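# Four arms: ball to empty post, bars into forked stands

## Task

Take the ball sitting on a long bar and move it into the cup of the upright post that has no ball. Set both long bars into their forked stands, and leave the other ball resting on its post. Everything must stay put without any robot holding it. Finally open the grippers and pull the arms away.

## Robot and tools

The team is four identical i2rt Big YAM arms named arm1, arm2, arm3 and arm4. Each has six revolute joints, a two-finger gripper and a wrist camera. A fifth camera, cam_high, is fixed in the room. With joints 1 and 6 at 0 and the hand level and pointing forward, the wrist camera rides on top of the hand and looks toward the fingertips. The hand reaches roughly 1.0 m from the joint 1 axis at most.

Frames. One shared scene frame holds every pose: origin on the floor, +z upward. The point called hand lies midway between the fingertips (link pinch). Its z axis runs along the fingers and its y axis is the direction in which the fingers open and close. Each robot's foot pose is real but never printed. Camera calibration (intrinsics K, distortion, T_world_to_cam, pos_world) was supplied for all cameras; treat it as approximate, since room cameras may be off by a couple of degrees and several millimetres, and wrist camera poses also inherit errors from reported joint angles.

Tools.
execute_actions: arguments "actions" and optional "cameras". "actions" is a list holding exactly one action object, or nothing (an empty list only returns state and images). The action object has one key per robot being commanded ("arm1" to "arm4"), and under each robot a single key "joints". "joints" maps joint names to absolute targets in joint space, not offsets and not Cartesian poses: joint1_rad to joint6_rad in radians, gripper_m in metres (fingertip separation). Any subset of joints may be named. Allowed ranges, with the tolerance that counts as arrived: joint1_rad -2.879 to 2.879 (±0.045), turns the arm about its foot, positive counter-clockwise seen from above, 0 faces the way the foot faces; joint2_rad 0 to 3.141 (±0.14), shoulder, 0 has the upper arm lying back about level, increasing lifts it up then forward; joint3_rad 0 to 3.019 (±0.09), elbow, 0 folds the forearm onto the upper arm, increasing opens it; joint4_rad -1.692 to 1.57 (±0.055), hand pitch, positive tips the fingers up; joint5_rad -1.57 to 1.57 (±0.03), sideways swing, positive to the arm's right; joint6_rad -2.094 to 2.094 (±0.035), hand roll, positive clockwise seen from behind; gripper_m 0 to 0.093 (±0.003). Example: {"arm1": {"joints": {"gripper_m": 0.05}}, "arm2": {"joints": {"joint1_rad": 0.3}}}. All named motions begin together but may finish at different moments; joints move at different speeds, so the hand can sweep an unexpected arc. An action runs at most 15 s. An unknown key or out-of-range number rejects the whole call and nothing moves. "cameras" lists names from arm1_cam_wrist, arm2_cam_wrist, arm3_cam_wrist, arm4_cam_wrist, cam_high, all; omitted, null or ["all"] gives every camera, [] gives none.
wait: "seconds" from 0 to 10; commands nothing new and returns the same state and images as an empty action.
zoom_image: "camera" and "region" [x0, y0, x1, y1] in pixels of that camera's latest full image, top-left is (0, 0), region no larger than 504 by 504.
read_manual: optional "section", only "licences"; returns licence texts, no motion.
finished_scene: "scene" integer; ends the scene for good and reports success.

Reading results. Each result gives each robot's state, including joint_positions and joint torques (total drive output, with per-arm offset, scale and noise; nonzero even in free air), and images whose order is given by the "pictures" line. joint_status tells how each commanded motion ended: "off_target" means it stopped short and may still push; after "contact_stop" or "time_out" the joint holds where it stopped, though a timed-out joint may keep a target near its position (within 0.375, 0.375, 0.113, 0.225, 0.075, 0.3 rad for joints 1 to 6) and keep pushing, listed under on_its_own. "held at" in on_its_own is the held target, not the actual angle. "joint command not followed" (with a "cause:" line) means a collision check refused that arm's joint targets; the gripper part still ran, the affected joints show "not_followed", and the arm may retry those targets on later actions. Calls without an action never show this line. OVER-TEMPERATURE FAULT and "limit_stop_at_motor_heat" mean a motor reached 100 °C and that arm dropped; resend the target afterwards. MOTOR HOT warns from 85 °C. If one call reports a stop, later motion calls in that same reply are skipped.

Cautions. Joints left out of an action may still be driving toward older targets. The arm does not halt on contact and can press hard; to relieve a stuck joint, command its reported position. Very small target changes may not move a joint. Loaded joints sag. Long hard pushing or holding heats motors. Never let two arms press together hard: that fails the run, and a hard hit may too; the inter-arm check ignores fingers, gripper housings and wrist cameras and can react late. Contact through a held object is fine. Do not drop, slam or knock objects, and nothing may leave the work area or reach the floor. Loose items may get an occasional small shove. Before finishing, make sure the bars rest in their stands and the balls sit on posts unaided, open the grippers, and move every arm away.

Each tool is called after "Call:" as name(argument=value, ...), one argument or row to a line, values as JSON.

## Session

Call:
execute_actions(
  actions=[],
)

Scene clock: 0.00 s.
Joint torques (N m, as the arm reports them, + toward a larger angle): no reading
Motor temperatures (°C, as the motors report them): arm1=[23 23 20 21 21 23] | arm2=[21 23 23 21 20 20] | arm3=[24 23 23 21 22 21] | arm4=[23 23 23 20 20 22]
arm1.joint_positions: joint1_rad=+0.447 joint2_rad=+0.461 joint3_rad=+1.438 joint4_rad=-1.159 joint5_rad=+0.237 joint6_rad=-0.291 gripper_m=+0.094
arm1.joint_status: not commanded
arm1.hand: x=+1.2771 y=-0.0452 z=+1.4115 quat_wxyz=(+0.028, -0.739, -0.223, +0.635) (m; scene frame)
arm2.joint_positions: joint1_rad=-0.450 joint2_rad=+0.464 joint3_rad=+1.317 joint4_rad=-1.516 joint5_rad=+0.230 joint6_rad=-0.183 gripper_m=+0.095
arm2.joint_status: not commanded
arm2.hand: x=-0.1080 y=+1.3276 z=+1.3426 quat_wxyz=(-0.088, -0.753, -0.485, +0.436) (m; scene frame)
arm3.joint_positions: joint1_rad=-0.024 joint2_rad=+0.473 joint3_rad=+1.338 joint4_rad=-1.407 joint5_rad=-0.228 joint6_rad=-0.290 gripper_m=+0.095
arm3.joint_status: not commanded
arm3.hand: x=-1.2773 y=+0.0318 z=+1.3756 quat_wxyz=(-0.497, +0.168, -0.851, -0.022) (m; scene frame)
arm4.joint_positions: joint1_rad=+0.008 joint2_rad=+0.522 joint3_rad=+1.404 joint4_rad=-1.321 joint5_rad=-0.229 joint6_rad=+0.162 gripper_m=+0.094
arm4.joint_status: not commanded
arm4.hand: x=-0.0359 y=-1.2639 z=+1.3985 quat_wxyz=(-0.262, +0.594, -0.593, -0.477) (m; scene frame)
pictures: arm1_cam_wrist, arm2_cam_wrist, arm3_cam_wrist, arm4_cam_wrist, cam_high
camera_calibration (this result's frames):
arm1_cam_wrist: T_world_to_cam=[[-0.294717, 0.896034, 0.332061, -0.052544], [0.617731, 0.44377, -0.649212, 0.154903], [-0.729075, 0.0137904, -0.684295, 2.02221], [0, 0, 0, 1]] pos_world=[1.36317, -0.0495475, 1.5018]
arm2_cam_wrist: T_world_to_cam=[[-0.810256, 0.518649, 0.272926, -1.14239], [0.465316, 0.852419, -0.238459, -0.759064], [-0.356324, -0.0662161, -0.932013, 1.41928], [0, 0, 0, 1]] pos_world=[-0.0666974, 1.33352, 1.45357]
arm3_cam_wrist: T_world_to_cam=[[0.305621, -0.94325, 0.129903, 0.241165], [-0.851189, -0.331799, -0.406678, -0.510743], [0.426701, 0.0137171, -0.904289, 1.9137], [0, 0, 0, 1]] pos_world=[-1.32502, 0.0317641, 1.4915]
arm4_cam_wrist: T_world_to_cam=[[0.956589, 0.14786, -0.251147, 0.574678], [0.0134837, -0.883275, -0.468661, -0.451854], [-0.291128, 0.44493, -0.846925, 1.86341], [0, 0, 0, 1]] pos_world=[-0.00114781, -1.31317, 1.51073]
Images, in order (width x height): arm1_cam_wrist 616x616, arm2_cam_wrist 616x616, arm3_cam_wrist 616x616, arm4_cam_wrist 616x616, cam_high 504x504.

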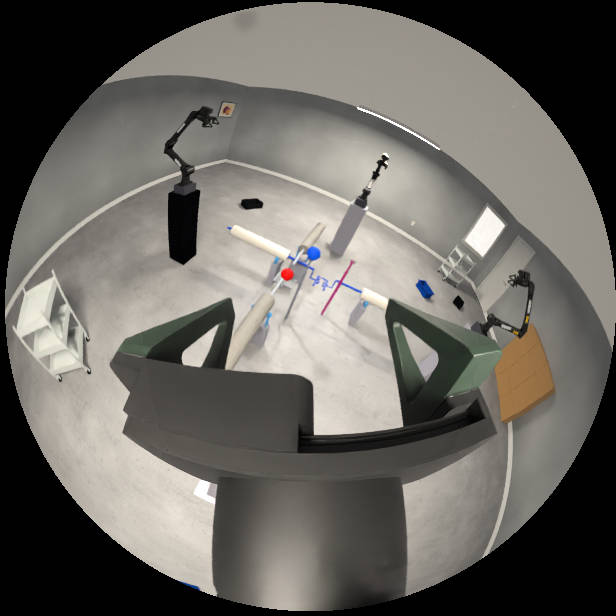

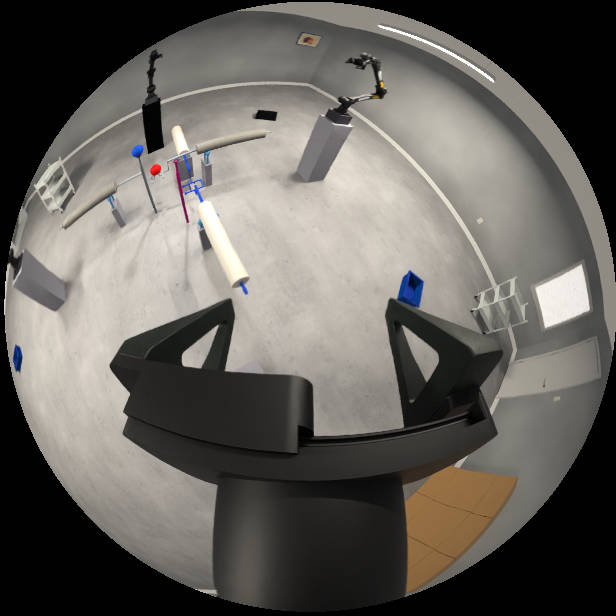

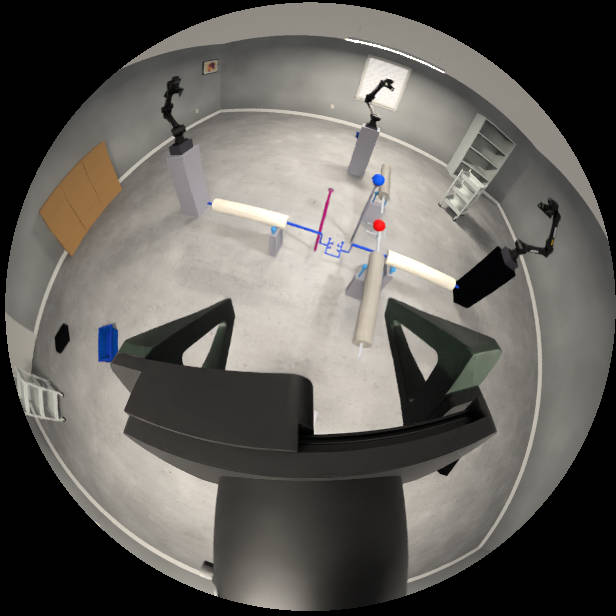

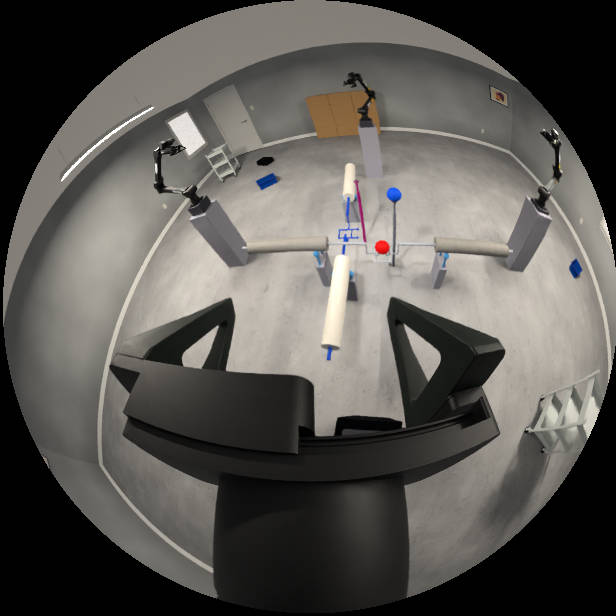

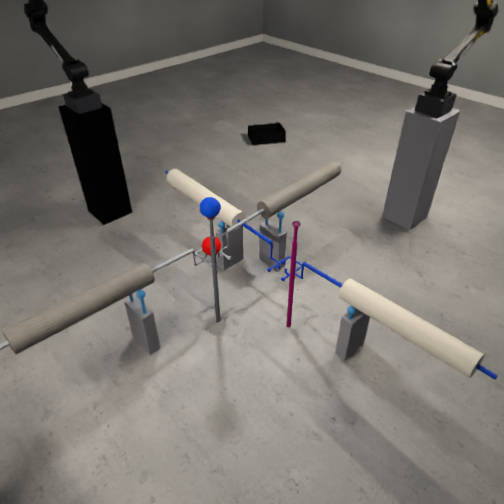

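Call:
zoom_image(
  camera="cam_high",
  region=[150, 170, 330, 350],
)

Call:
zoom_image(
  camera="arm4_cam_wrist",
  region=[230, 150, 530, 370],
)

Region (150, 170, 330, 350) of cam_high's 504x504 image, scaled by 2.800, with more detail than that image has.

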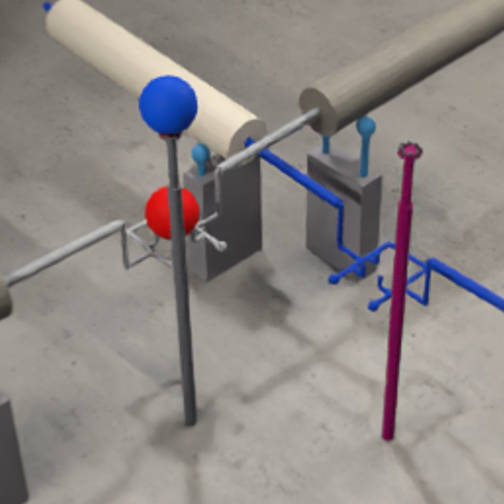

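Region (230, 150, 530, 370) of arm4_cam_wrist's 616x616 image, scaled by 1.680, with more detail than that image has; it fills the top 370 rows of this view, and the rest is white.

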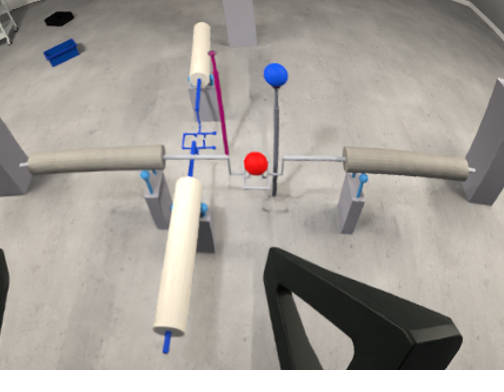

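Call:
zoom_image(
  camera="arm3_cam_wrist",
  region=[310, 280, 410, 380],
)

Call:
zoom_image(
  camera="cam_high",
  region=[0, 270, 120, 390],
)

Call:
zoom_image(
  camera="cam_high",
  region=[250, 130, 370, 250],
)

Region (310, 280, 410, 380) of arm3_cam_wrist's 616x616 image, scaled by 5.040, with more detail than that image has.

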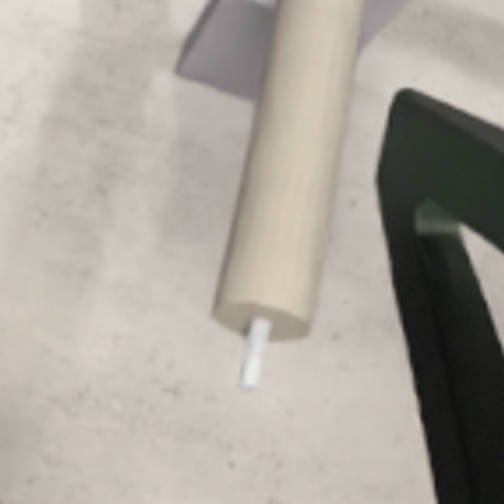

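Region (0, 270, 120, 390) of cam_high's 504x504 image, scaled by 4.200, with more detail than that image has.

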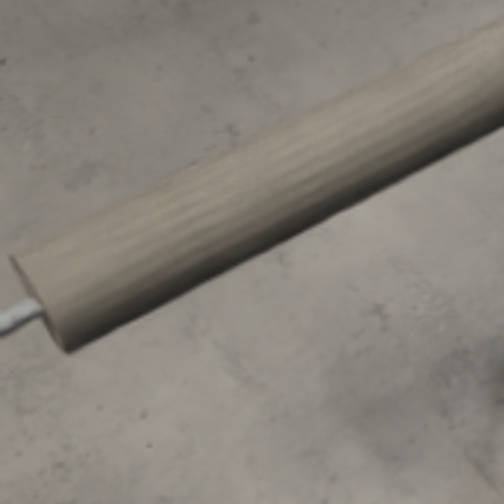

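Region (250, 130, 370, 250) of cam_high's 504x504 image, scaled by 4.200, with more detail than that image has.

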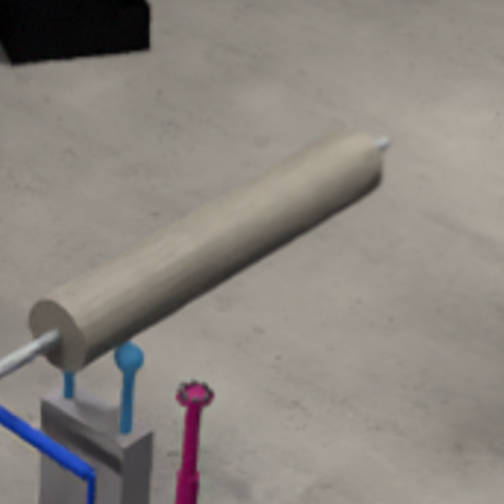

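Call:
execute_actions(
  actions=[
    {"arm1":{"joints":{"joint1_rad":0.555,"joint2_rad":2.195,"joint3_rad":1.113,"joint4_rad":-0.445,"joint5_rad":0.0,"joint6_rad":0.598,"gripper_m":0.075}},"arm3":{"joints":{"joint1_rad":-0.523,"joint2_rad":2.44,"joint3_rad":1.405,"joint4_rad":-0.495,"joint5_rad":0.0,"joint6_rad":-0.527,"gripper_m":0.075}},"arm2":{"joints":{"joint1_rad":-0.035,"joint2_rad":2.35,"joint3_rad":1.54,"joint4_rad":0.49,"joint5_rad":0.0,"joint6_rad":0.0}},"arm4":{"joints":{"joint1_rad":0.046,"joint2_rad":1.97,"joint3_rad":1.25,"joint4_rad":0.30,"joint5_rad":0.0,"joint6_rad":0.0}}},
  ],
)

Scene clock: 6.07 s.
Joint torques (N m, as the arm reports them, + toward a larger angle): arm1=[ -0.77 -16.28   4.39   0.85  -0.02   0.15] | arm2=[ -0.07 -25.52   7.27   2.76  -0.18   0.1 ] | arm3=[  0.28 -22.97   6.23   0.56   0.04  -0.02] | arm4=[  0.85 -15.1    7.04   2.55   0.2   -0.06]
Motor temperatures (°C, as the motors report them): arm1=[23 23 21 21 21 23] | arm2=[21 23 24 21 20 20] | arm3=[24 23 24 21 22 21] | arm4=[23 23 24 20 20 22]
arm1.joint_positions: joint1_rad=+0.546 joint2_rad=+2.210 joint3_rad=+1.105 joint4_rad=-0.463 joint5_rad=+0.004 joint6_rad=+0.583 gripper_m=+0.075
arm1.joint_status: all done
arm1.hand: x=+1.0576 y=-0.2610 z=+0.5808 quat_wxyz=(+0.004, -1.000, -0.002, -0.005) (m; scene frame)
arm2.joint_positions: joint1_rad=-0.042 joint2_rad=+2.368 joint3_rad=+1.529 joint4_rad=+0.462 joint5_rad=+0.004 joint6_rad=-0.007 gripper_m=+0.095
arm2.joint_status: all done
arm2.hand: x=-0.0789 y=+0.6302 z=+0.8065 quat_wxyz=(-0.371, -0.612, -0.561, +0.416) (m; scene frame)
arm3.joint_positions: joint1_rad=-0.519 joint2_rad=+2.439 joint3_rad=+1.389 joint4_rad=-0.504 joint5_rad=-0.001 joint6_rad=-0.518 gripper_m=+0.075
arm3.joint_status: all done
arm3.hand: x=-0.9750 y=-0.2733 z=+0.5905 quat_wxyz=(-0.006, -0.002, -1.000, +0.002) (m; scene frame)
arm4.joint_positions: joint1_rad=+0.041 joint2_rad=+1.971 joint3_rad=+1.254 joint4_rad=+0.283 joint5_rad=-0.003 joint6_rad=+0.016 gripper_m=+0.094
arm4.joint_status: all done
arm4.hand: x=-0.0429 y=-0.7087 z=+0.9275 quat_wxyz=(-0.362, +0.606, -0.584, -0.400) (m; scene frame)
pictures: arm1_cam_wrist, arm2_cam_wrist, arm3_cam_wrist, arm4_cam_wrist, cam_high
camera_calibration (this result's frames):
arm1_cam_wrist: T_world_to_cam=[[-0.0129397, 0.999891, 0.00709967, 0.269885], [0.815523, 0.0064448, 0.578689, -1.18954], [0.57858, 0.013278, -0.815518, -0.0101729], [0, 0, 0, 1]] pos_world=[0.979478, -0.262054, 0.678162]
arm2_cam_wrist: T_world_to_cam=[[-0.995756, 0.0918992, -0.00501261, -0.132366], [0.0811983, 0.851558, -0.517935, -0.110232], [-0.0433293, -0.516144, -0.855405, 1.13025], [0, 0, 0, 1]] pos_world=[-0.0738803, 0.689403, 0.909064]
arm3_cam_wrist: T_world_to_cam=[[-0.00511099, -0.999972, 0.00546882, -0.28197], [-0.824013, 0.00730995, 0.566524, -1.12946], [-0.566548, -0.00161088, -0.824027, 0.0589383], [0, 0, 0, 1]] pos_world=[-0.898737, -0.27361, 0.689973]
arm4_cam_wrist: T_world_to_cam=[[0.99875, 0.0425901, -0.0261787, 0.0995297], [0.0242811, -0.871002, -0.490679, -0.152488], [-0.0436998, 0.48943, -0.870947, 1.27992], [0, 0, 0, 1]] pos_world=[-0.0397704, -0.763489, 1.04253]
Images, in order (width x height): arm1_cam_wrist 616x616, arm2_cam_wrist 616x616, arm3_cam_wrist 616x616, arm4_cam_wrist 616x616, cam_high 504x504.

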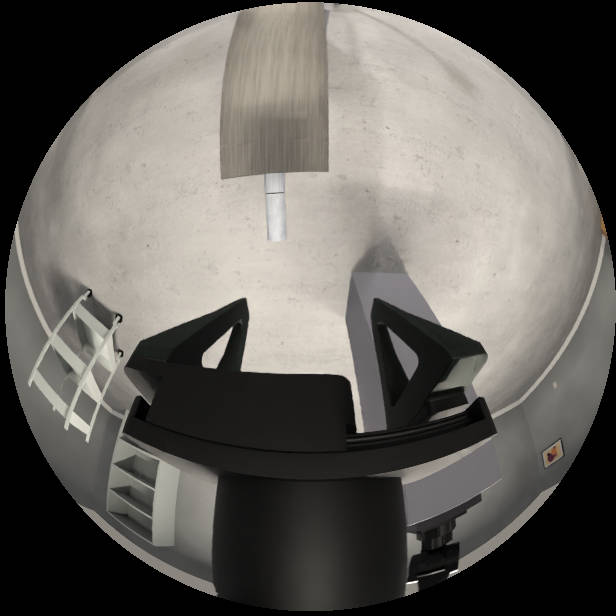

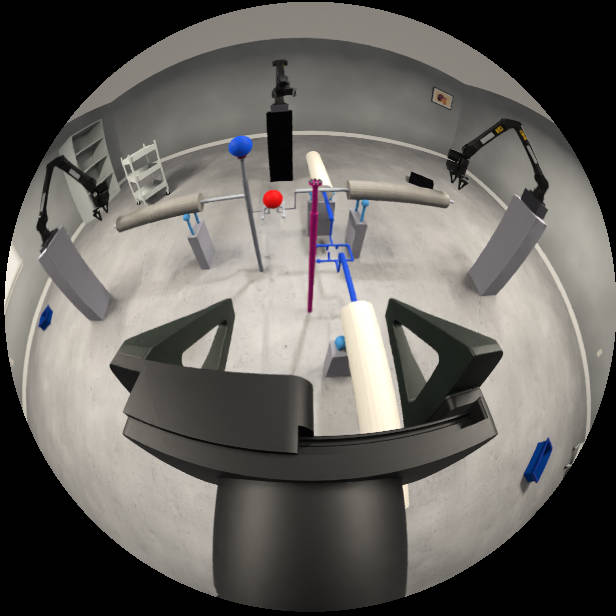

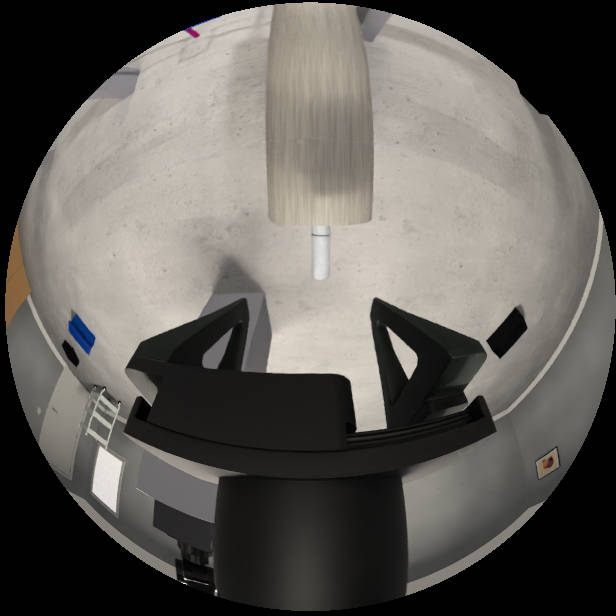

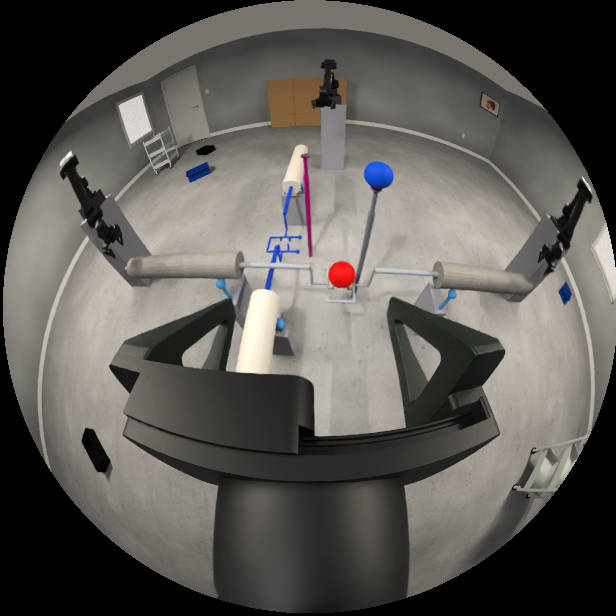

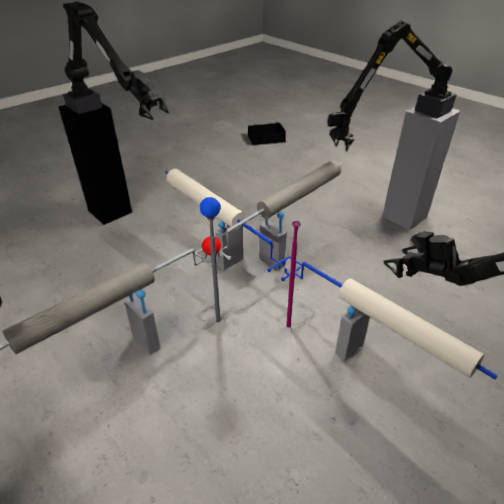

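Call:
zoom_image(
  camera="arm1_cam_wrist",
  region=[210, 140, 340, 270],
)

Call:
zoom_image(
  camera="arm3_cam_wrist",
  region=[255, 180, 385, 310],
)

Region (210, 140, 340, 270) of arm1_cam_wrist's 616x616 image, scaled by 3.877, with more detail than that image has.

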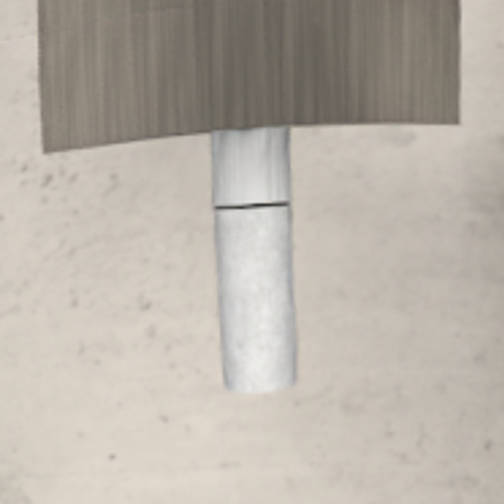

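Region (255, 180, 385, 310) of arm3_cam_wrist's 616x616 image, scaled by 3.877, with more detail than that image has.

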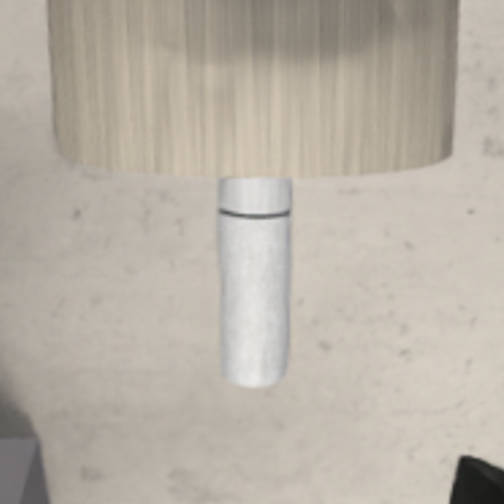

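Call:
execute_actions(
  actions=[
    {"arm1":{"joints":{"joint1_rad":0.580,"joint2_rad":2.432,"joint3_rad":1.322,"joint4_rad":-0.398,"joint6_rad":0.627}},"arm3":{"joints":{"joint1_rad":-0.560,"joint2_rad":2.612,"joint3_rad":1.482,"joint4_rad":-0.408,"joint6_rad":-0.564}}},
  ],
  cameras=["arm1_cam_wrist","arm3_cam_wrist"],
)

Scene clock: 8.97 s.
Joint torques (N m, as the arm reports them, + toward a larger angle): arm1=[ -0.86 -18.41   4.89   0.7    0.     0.15] | arm2=[ -0.05 -25.67   7.32   2.76  -0.18   0.1 ] | arm3=[  0.5  -23.17   4.53   0.42   0.05  -0.01] | arm4=[  0.92 -15.25   7.04   2.54   0.2   -0.05]
Motor temperatures (°C, as the motors report them): arm1=[23 24 21 21 21 23] | arm2=[21 24 25 21 20 20] | arm3=[24 24 24 21 22 21] | arm4=[23 23 25 21 20 22]
arm1.joint_positions: joint1_rad=+0.572 joint2_rad=+2.449 joint3_rad=+1.303 joint4_rad=-0.409 joint5_rad=+0.004 joint6_rad=+0.612 gripper_m=+0.075
arm1.joint_status: all done
arm1.hand: x=+1.0300 y=-0.2959 z=+0.4996 quat_wxyz=(+0.000, -1.000, -0.001, +0.001) (m; scene frame)
arm2.joint_positions: joint1_rad=-0.042 joint2_rad=+2.368 joint3_rad=+1.529 joint4_rad=+0.462 joint5_rad=+0.004 joint6_rad=-0.007 gripper_m=+0.095
arm2.joint_status: not commanded
arm2.hand: x=-0.0789 y=+0.6302 z=+0.8065 quat_wxyz=(-0.371, -0.612, -0.561, +0.416) (m; scene frame)
arm3.joint_positions: joint1_rad=-0.555 joint2_rad=+2.614 joint3_rad=+1.473 joint4_rad=-0.412 joint5_rad=-0.001 joint6_rad=-0.554 gripper_m=+0.075
arm3.joint_status: all done
arm3.hand: x=-0.9872 y=-0.2887 z=+0.5138 quat_wxyz=(-0.007, -0.002, -1.000, +0.003) (m; scene frame)
arm4.joint_positions: joint1_rad=+0.041 joint2_rad=+1.971 joint3_rad=+1.254 joint4_rad=+0.283 joint5_rad=-0.003 joint6_rad=+0.016 gripper_m=+0.094
arm4.joint_status: not commanded
arm4.hand: x=-0.0429 y=-0.7087 z=+0.9275 quat_wxyz=(-0.362, +0.606, -0.584, -0.400) (m; scene frame)
pictures: arm1_cam_wrist, arm3_cam_wrist
camera_calibration (this result's frames):
arm1_cam_wrist: T_world_to_cam=[[-0.00981209, 0.999952, -0.000785778, 0.305675], [0.82202, 0.00851356, 0.569396, -1.12119], [0.569375, 0.00494103, -0.822063, -0.0497006], [0, 0, 0, 1]] pos_world=[0.952939, -0.295869, 0.597785]
arm3_cam_wrist: T_world_to_cam=[[-0.00436051, -0.999967, 0.00681959, -0.297034], [-0.824597, 0.00745355, 0.565671, -1.09594], [-0.565703, -0.0031568, -0.824603, -0.0105278], [0, 0, 0, 1]] pos_world=[-0.910956, -0.288889, 0.613283]
Images, in order (width x height): arm1_cam_wrist 616x616, arm3_cam_wrist 616x616.

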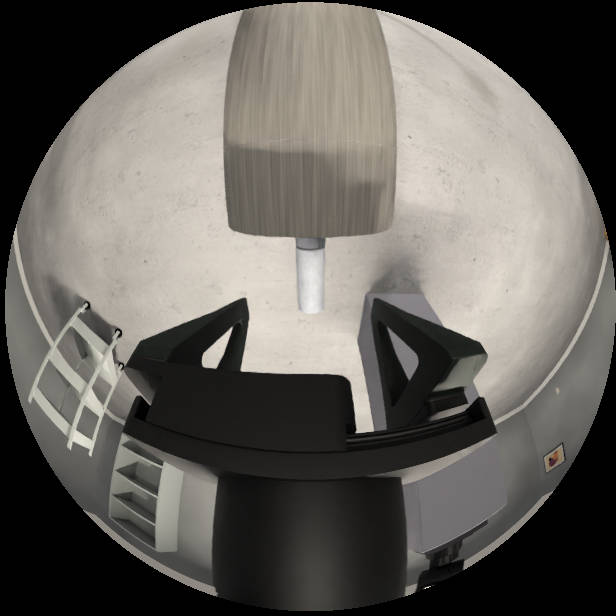

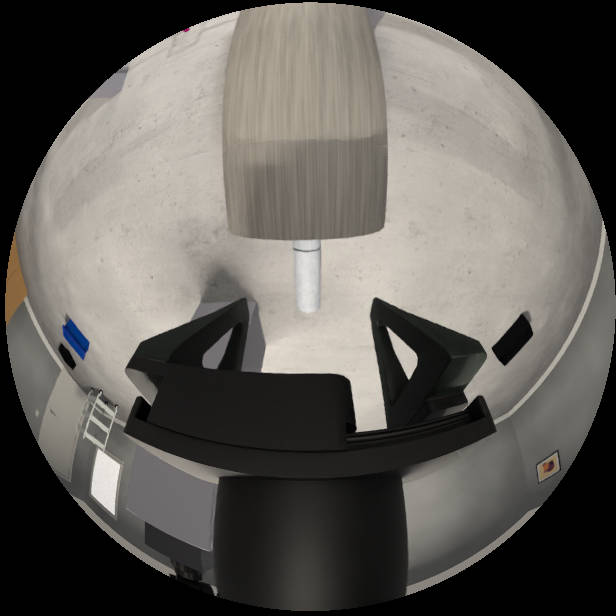

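Call:
zoom_image(
  camera="arm1_cam_wrist",
  region=[260, 220, 360, 320],
)

Call:
zoom_image(
  camera="arm3_cam_wrist",
  region=[260, 220, 360, 320],
)

Region (260, 220, 360, 320) of arm1_cam_wrist's 616x616 image, scaled by 5.040, with more detail than that image has.

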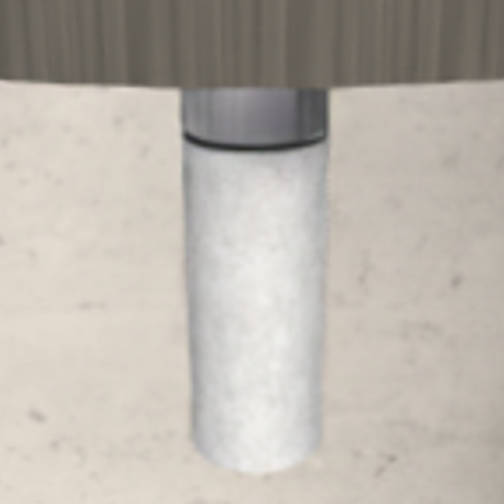

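Region (260, 220, 360, 320) of arm3_cam_wrist's 616x616 image, scaled by 5.040, with more detail than that image has.

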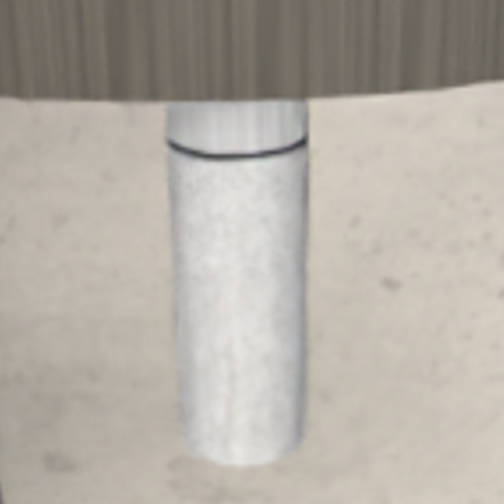

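Call:
execute_actions(
  actions=[
    {"arm1":{"joints":{"joint2_rad":2.555,"joint3_rad":1.396,"joint4_rad":-0.349,"gripper_m":0.055}},"arm3":{"joints":{"joint2_rad":2.744,"joint3_rad":1.576,"joint4_rad":-0.381,"gripper_m":0.055}}},
  ],
  cameras=["arm1_cam_wrist","arm3_cam_wrist"],
)

Scene clock: 10.53 s.
Joint torques (N m, as the arm reports them, + toward a larger angle): arm1=[ -0.75 -18.55   4.01   0.88   0.     0.15] | arm2=[ -0.03 -25.7    7.32   2.74  -0.18   0.1 ] | arm3=[  0.37 -22.51   4.39   0.44   0.04  -0.02] | arm4=[  0.89 -15.2    7.05   2.57   0.2   -0.05]
Motor temperatures (°C, as the motors report them): arm1=[23 24 21 21 21 23] | arm2=[21 24 25 21 20 20] | arm3=[24 24 24 21 22 21] | arm4=[23 23 25 21 20 22]
arm1.joint_positions: joint1_rad=+0.572 joint2_rad=+2.567 joint3_rad=+1.387 joint4_rad=-0.360 joint5_rad=+0.004 joint6_rad=+0.613 gripper_m=+0.055
arm1.joint_status: all done
arm1.hand: x=+1.0214 y=-0.3021 z=+0.4536 quat_wxyz=(-0.004, -1.000, -0.001, +0.006) (m; scene frame)
arm2.joint_positions: joint1_rad=-0.042 joint2_rad=+2.368 joint3_rad=+1.529 joint4_rad=+0.462 joint5_rad=+0.004 joint6_rad=-0.007 gripper_m=+0.095
arm2.joint_status: not commanded
arm2.hand: x=-0.0789 y=+0.6302 z=+0.8065 quat_wxyz=(-0.371, -0.612, -0.561, +0.416) (m; scene frame)
arm3.joint_positions: joint1_rad=-0.555 joint2_rad=+2.736 joint3_rad=+1.568 joint4_rad=-0.385 joint5_rad=-0.001 joint6_rad=-0.555 gripper_m=+0.055
arm3.joint_status: all done
arm3.hand: x=-0.9840 y=-0.2906 z=+0.4644 quat_wxyz=(-0.007, -0.002, -1.000, +0.002) (m; scene frame)
arm4.joint_positions: joint1_rad=+0.041 joint2_rad=+1.971 joint3_rad=+1.254 joint4_rad=+0.283 joint5_rad=-0.003 joint6_rad=+0.016 gripper_m=+0.094
arm4.joint_status: not commanded
arm4.hand: x=-0.0429 y=-0.7087 z=+0.9275 quat_wxyz=(-0.362, +0.606, -0.584, -0.400) (m; scene frame)
pictures: arm1_cam_wrist, arm3_cam_wrist
camera_calibration (this result's frames):
arm1_cam_wrist: T_world_to_cam=[[-0.00906204, 0.999922, -0.00860029, 0.314535], [0.828364, 0.0123243, 0.560055, -1.089], [0.560117, -0.00204894, -0.828411, -0.0723692], [0, 0, 0, 1]] pos_world=[0.945471, -0.301238, 0.552651]
arm3_cam_wrist: T_world_to_cam=[[-0.00397622, -0.99997, 0.00662407, -0.298087], [-0.824416, 0.0070271, 0.565941, -1.06548], [-0.56597, -0.00321069, -0.824419, -0.0497881], [0, 0, 0, 1]] pos_world=[-0.907762, -0.290751, 0.563926]
Images, in order (width x height): arm1_cam_wrist 616x616, arm3_cam_wrist 616x616.

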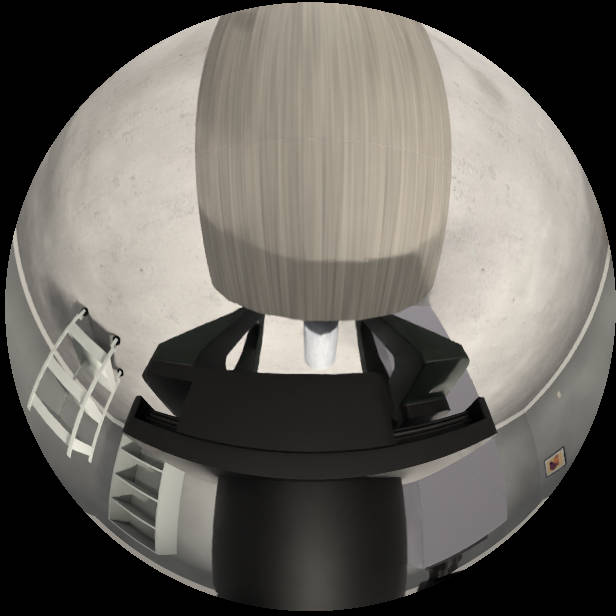

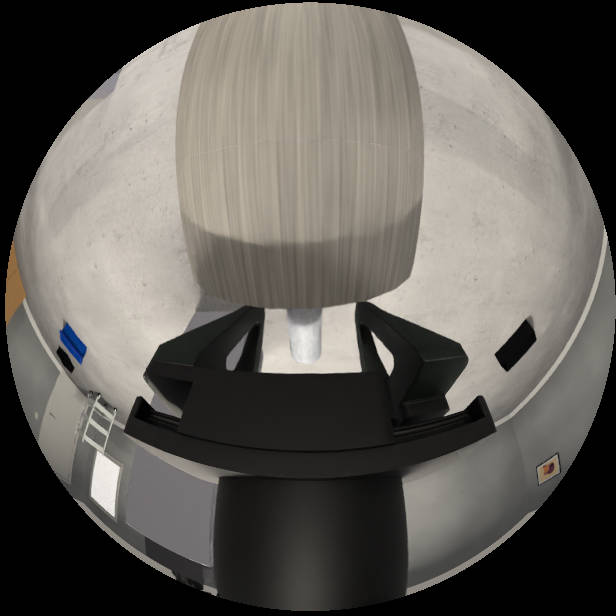

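Call:
execute_actions(
  actions=[
    {"arm1":{"joints":{"joint2_rad":2.572,"gripper_m":0.04}},"arm3":{"joints":{"joint2_rad":2.760,"gripper_m":0.04}}},
  ],
  cameras=["arm1_cam_wrist","arm3_cam_wrist"],
)

Scene clock: 11.23 s.
Joint torques (N m, as the arm reports them, + toward a larger angle): arm1=[ -0.75 -17.34   3.9    0.8    0.     0.15] | arm2=[ -0.01 -25.81   7.33   2.77  -0.18   0.1 ] | arm3=[  0.33 -21.28   4.57   0.51   0.04  -0.01] | arm4=[  0.96 -15.33   7.04   2.57   0.2   -0.05]
Motor temperatures (°C, as the motors report them): arm1=[23 24 21 21 21 23] | arm2=[21 24 25 21 20 20] | arm3=[24 24 24 21 22 21] | arm4=[23 23 25 21 20 22]
arm1.joint_positions: joint1_rad=+0.572 joint2_rad=+2.567 joint3_rad=+1.387 joint4_rad=-0.360 joint5_rad=+0.004 joint6_rad=+0.613 gripper_m=+0.040
arm1.joint_status: all done
arm1.hand: x=+1.0216 y=-0.3020 z=+0.4534 quat_wxyz=(-0.004, -1.000, -0.001, +0.006) (m; scene frame)
arm2.joint_positions: joint1_rad=-0.042 joint2_rad=+2.368 joint3_rad=+1.529 joint4_rad=+0.462 joint5_rad=+0.004 joint6_rad=-0.007 gripper_m=+0.095
arm2.joint_status: not commanded
arm2.hand: x=-0.0789 y=+0.6302 z=+0.8065 quat_wxyz=(-0.371, -0.612, -0.561, +0.416) (m; scene frame)
arm3.joint_positions: joint1_rad=-0.555 joint2_rad=+2.737 joint3_rad=+1.568 joint4_rad=-0.385 joint5_rad=-0.001 joint6_rad=-0.555 gripper_m=+0.040
arm3.joint_status: all done
arm3.hand: x=-0.9842 y=-0.2905 z=+0.4642 quat_wxyz=(-0.007, -0.002, -1.000, +0.002) (m; scene frame)
arm4.joint_positions: joint1_rad=+0.041 joint2_rad=+1.971 joint3_rad=+1.254 joint4_rad=+0.283 joint5_rad=-0.003 joint6_rad=+0.016 gripper_m=+0.094
arm4.joint_status: not commanded
arm4.hand: x=-0.0429 y=-0.7087 z=+0.9275 quat_wxyz=(-0.362, +0.606, -0.584, -0.400) (m; scene frame)
pictures: arm1_cam_wrist, arm3_cam_wrist
camera_calibration (this result's frames):
arm1_cam_wrist: T_world_to_cam=[[-0.0090605, 0.999924, -0.00838326, 0.314335], [0.828189, 0.012202, 0.560316, -1.08899], [0.560375, -0.00186619, -0.828237, -0.0728949], [0, 0, 0, 1]] pos_world=[0.945584, -0.301159, 0.552437]
arm3_cam_wrist: T_world_to_cam=[[-0.00397342, -0.999971, 0.00642323, -0.297887], [-0.824233, 0.00691212, 0.566209, -1.06548], [-0.566237, -0.00304445, -0.824237, -0.050346], [0, 0, 0, 1]] pos_world=[-0.907895, -0.290667, 0.563701]
Images, in order (width x height): arm1_cam_wrist 616x616, arm3_cam_wrist 616x616.

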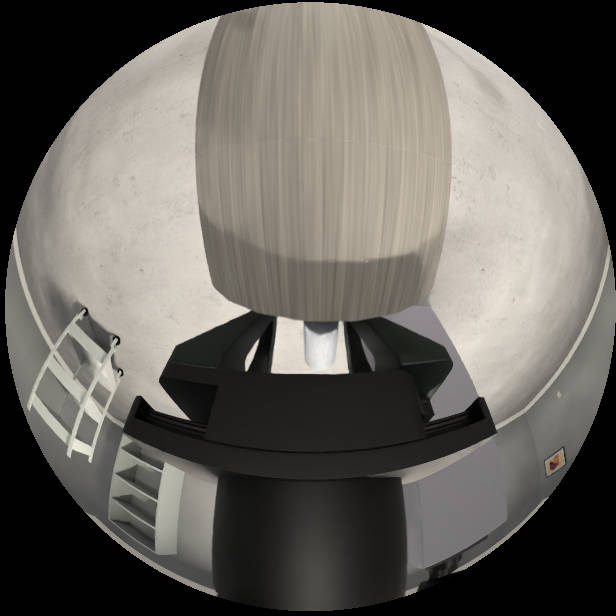

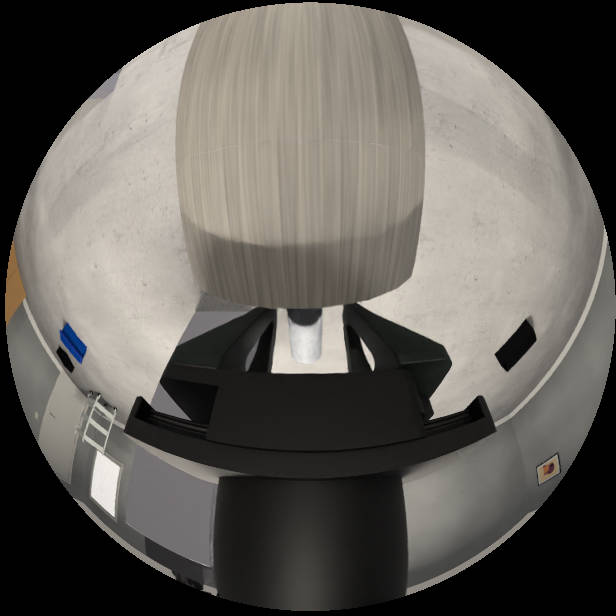

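Call:
execute_actions(
  actions=[
    {"arm1":{"joints":{"joint2_rad":2.590}},"arm3":{"joints":{"joint2_rad":2.780}}},
  ],
  cameras=["arm1_cam_wrist","arm3_cam_wrist"],
)

Scene clock: 12.40 s.
Joint torques (N m, as the arm reports them, + toward a larger angle): arm1=[ -0.74 -16.95   3.79   0.66   0.     0.14] | arm2=[ -0.09 -25.72   7.31   2.75  -0.18   0.1 ] | arm3=[  0.36 -21.62   4.2    0.43   0.04  -0.02] | arm4=[  0.88 -15.26   7.05   2.55   0.2   -0.06]
Motor temperatures (°C, as the motors report them): arm1=[23 24 21 21 21 23] | arm2=[21 24 25 21 20 20] | arm3=[24 24 24 21 22 21] | arm4=[23 23 25 21 20 22]
arm1.joint_positions: joint1_rad=+0.572 joint2_rad=+2.590 joint3_rad=+1.387 joint4_rad=-0.360 joint5_rad=+0.004 joint6_rad=+0.613 gripper_m=+0.040
arm1.joint_status: all done
arm1.hand: x=+1.0301 y=-0.2960 z=+0.4423 quat_wxyz=(+0.003, -1.000, -0.001, -0.003) (m; scene frame)
arm2.joint_positions: joint1_rad=-0.042 joint2_rad=+2.368 joint3_rad=+1.529 joint4_rad=+0.462 joint5_rad=+0.004 joint6_rad=-0.007 gripper_m=+0.095
arm2.joint_status: not commanded
arm2.hand: x=-0.0789 y=+0.6302 z=+0.8065 quat_wxyz=(-0.371, -0.612, -0.561, +0.416) (m; scene frame)
arm3.joint_positions: joint1_rad=-0.555 joint2_rad=+2.760 joint3_rad=+1.568 joint4_rad=-0.385 joint5_rad=-0.001 joint6_rad=-0.555 gripper_m=+0.040
arm3.joint_status: all done
arm3.hand: x=-0.9946 y=-0.2840 z=+0.4519 quat_wxyz=(+0.003, -0.002, -1.000, -0.004) (m; scene frame)
arm4.joint_positions: joint1_rad=+0.041 joint2_rad=+1.971 joint3_rad=+1.254 joint4_rad=+0.283 joint5_rad=-0.003 joint6_rad=+0.016 gripper_m=+0.094
arm4.joint_status: not commanded
arm4.hand: x=-0.0429 y=-0.7087 z=+0.9275 quat_wxyz=(-0.362, +0.606, -0.584, -0.400) (m; scene frame)
pictures: arm1_cam_wrist, arm3_cam_wrist
camera_calibration (this result's frames):
arm1_cam_wrist: T_world_to_cam=[[-0.0090893, 0.999949, 0.00442227, 0.302703], [0.817743, 0.00488767, 0.575563, -1.08804], [0.575512, 0.00884774, -0.817745, -0.103964], [0, 0, 0, 1]] pos_world=[0.952324, -0.29645, 0.539883]
arm3_cam_wrist: T_world_to_cam=[[-0.00392719, -0.999974, -0.00602966, -0.285656], [-0.81271, -0.000321631, 0.582668, -1.06516], [-0.582655, 0.00718861, -0.812688, -0.0850004], [0, 0, 0, 1]] pos_world=[-0.91631, -0.28538, 0.549831]
Images, in order (width x height): arm1_cam_wrist 616x616, arm3_cam_wrist 616x616.

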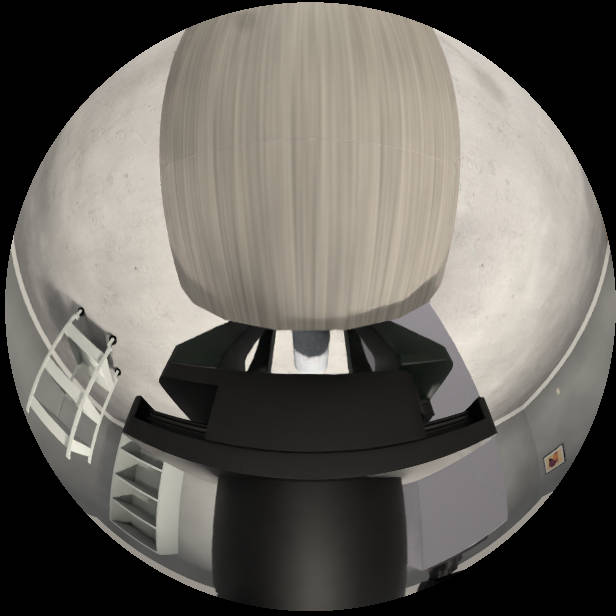

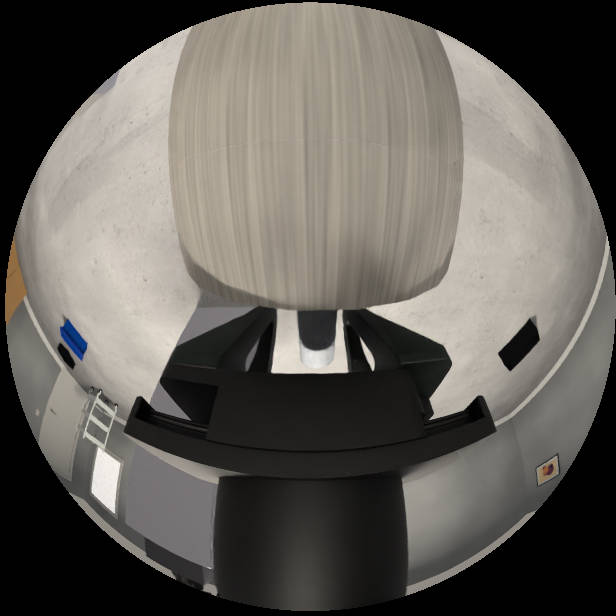

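Call:
execute_actions(
  actions=[
    {"arm1":{"joints":{"gripper_m":0.0}},"arm3":{"joints":{"gripper_m":0.0}}},
  ],
  cameras=["arm1_cam_wrist","arm3_cam_wrist","cam_high"],
)

Scene clock: 13.10 s.
Joint torques (N m, as the arm reports them, + toward a larger angle): arm1=[ -0.89 -17.23   3.69   0.72   0.01   0.18] | arm2=[ -0.12 -25.72   7.32   2.75  -0.18   0.1 ] | arm3=[  0.56 -20.97   4.2    0.36  -0.2    0.06] | arm4=[  0.83 -15.29   7.04   2.55   0.21  -0.06]
Motor temperatures (°C, as the motors report them): arm1=[23 24 21 21 21 23] | arm2=[21 25 25 21 20 20] | arm3=[24 24 24 21 22 21] | arm4=[23 23 25 21 20 22]
arm1.joint_positions: joint1_rad=+0.572 joint2_rad=+2.590 joint3_rad=+1.387 joint4_rad=-0.360 joint5_rad=+0.003 joint6_rad=+0.610 gripper_m=+0.018
arm1.joint_status: gripper_m off_target (ended at +0.018, target +0.000)
arm1.hand: x=+1.0303 y=-0.2960 z=+0.4421 quat_wxyz=(+0.003, -1.000, -0.002, -0.003) (m; scene frame)
arm2.joint_positions: joint1_rad=-0.042 joint2_rad=+2.368 joint3_rad=+1.529 joint4_rad=+0.462 joint5_rad=+0.004 joint6_rad=-0.007 gripper_m=+0.095
arm2.joint_status: not commanded
arm2.hand: x=-0.0789 y=+0.6302 z=+0.8065 quat_wxyz=(-0.371, -0.612, -0.561, +0.416) (m; scene frame)
arm3.joint_positions: joint1_rad=-0.557 joint2_rad=+2.760 joint3_rad=+1.569 joint4_rad=-0.382 joint5_rad=+0.006 joint6_rad=-0.566 gripper_m=+0.019
arm3.joint_status: gripper_m off_target (ended at +0.019, target +0.000)
arm3.hand: x=-0.9949 y=-0.2868 z=+0.4520 quat_wxyz=(+0.004, +0.003, -1.000, +0.000) (m; scene frame)
arm4.joint_positions: joint1_rad=+0.041 joint2_rad=+1.971 joint3_rad=+1.254 joint4_rad=+0.283 joint5_rad=-0.003 joint6_rad=+0.016 gripper_m=+0.094
arm4.joint_status: not commanded
arm4.hand: x=-0.0429 y=-0.7087 z=+0.9275 quat_wxyz=(-0.362, +0.606, -0.584, -0.400) (m; scene frame)
pictures: arm1_cam_wrist, arm3_cam_wrist, cam_high
camera_calibration (this result's frames):
arm1_cam_wrist: T_world_to_cam=[[-0.0121411, 0.999917, 0.00430472, 0.305843], [0.817408, 0.00744527, 0.576011, -1.08718], [0.575931, 0.0105121, -0.817431, -0.104301], [0, 0, 0, 1]] pos_world=[0.952456, -0.296627, 0.539654]
arm3_cam_wrist: T_world_to_cam=[[0.00528075, -0.999983, 0.00238313, -0.283098], [-0.812239, -0.00289915, 0.583318, -1.06604], [-0.583301, -0.00501602, -0.81224, -0.0894377], [0, 0, 0, 1]] pos_world=[-0.916556, -0.286633, 0.549872]
Images, in order (width x height): arm1_cam_wrist 616x616, arm3_cam_wrist 616x616, cam_high 504x504.

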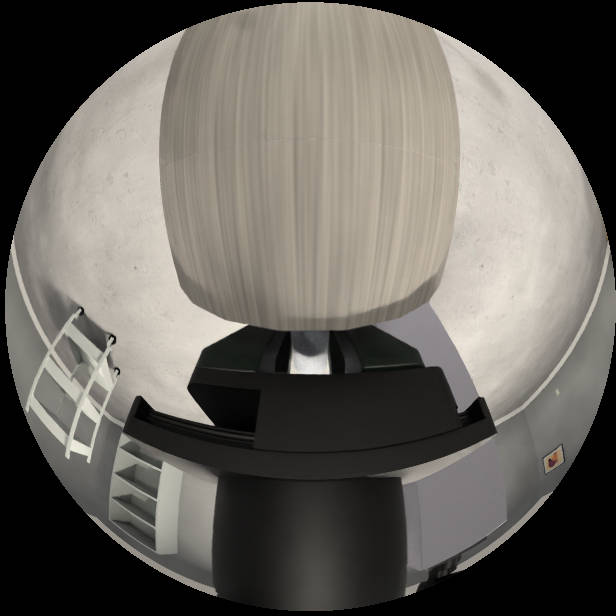

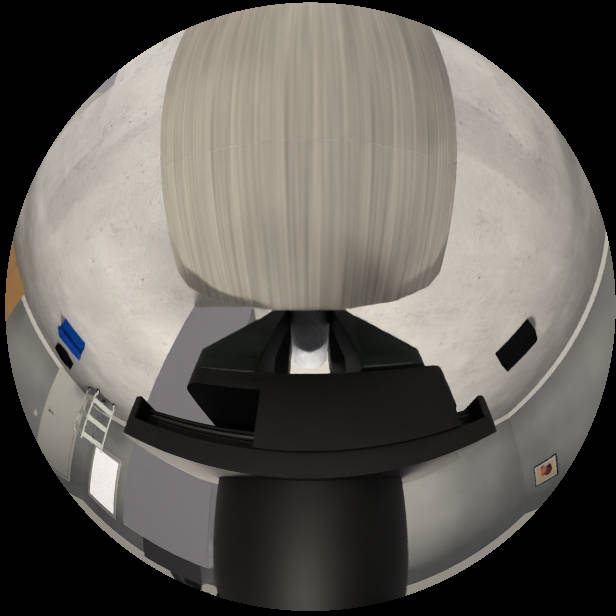

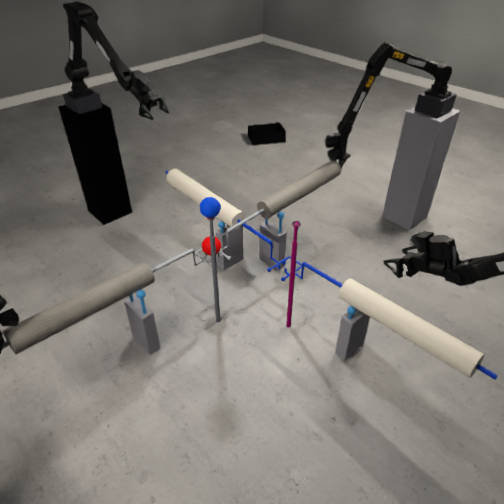

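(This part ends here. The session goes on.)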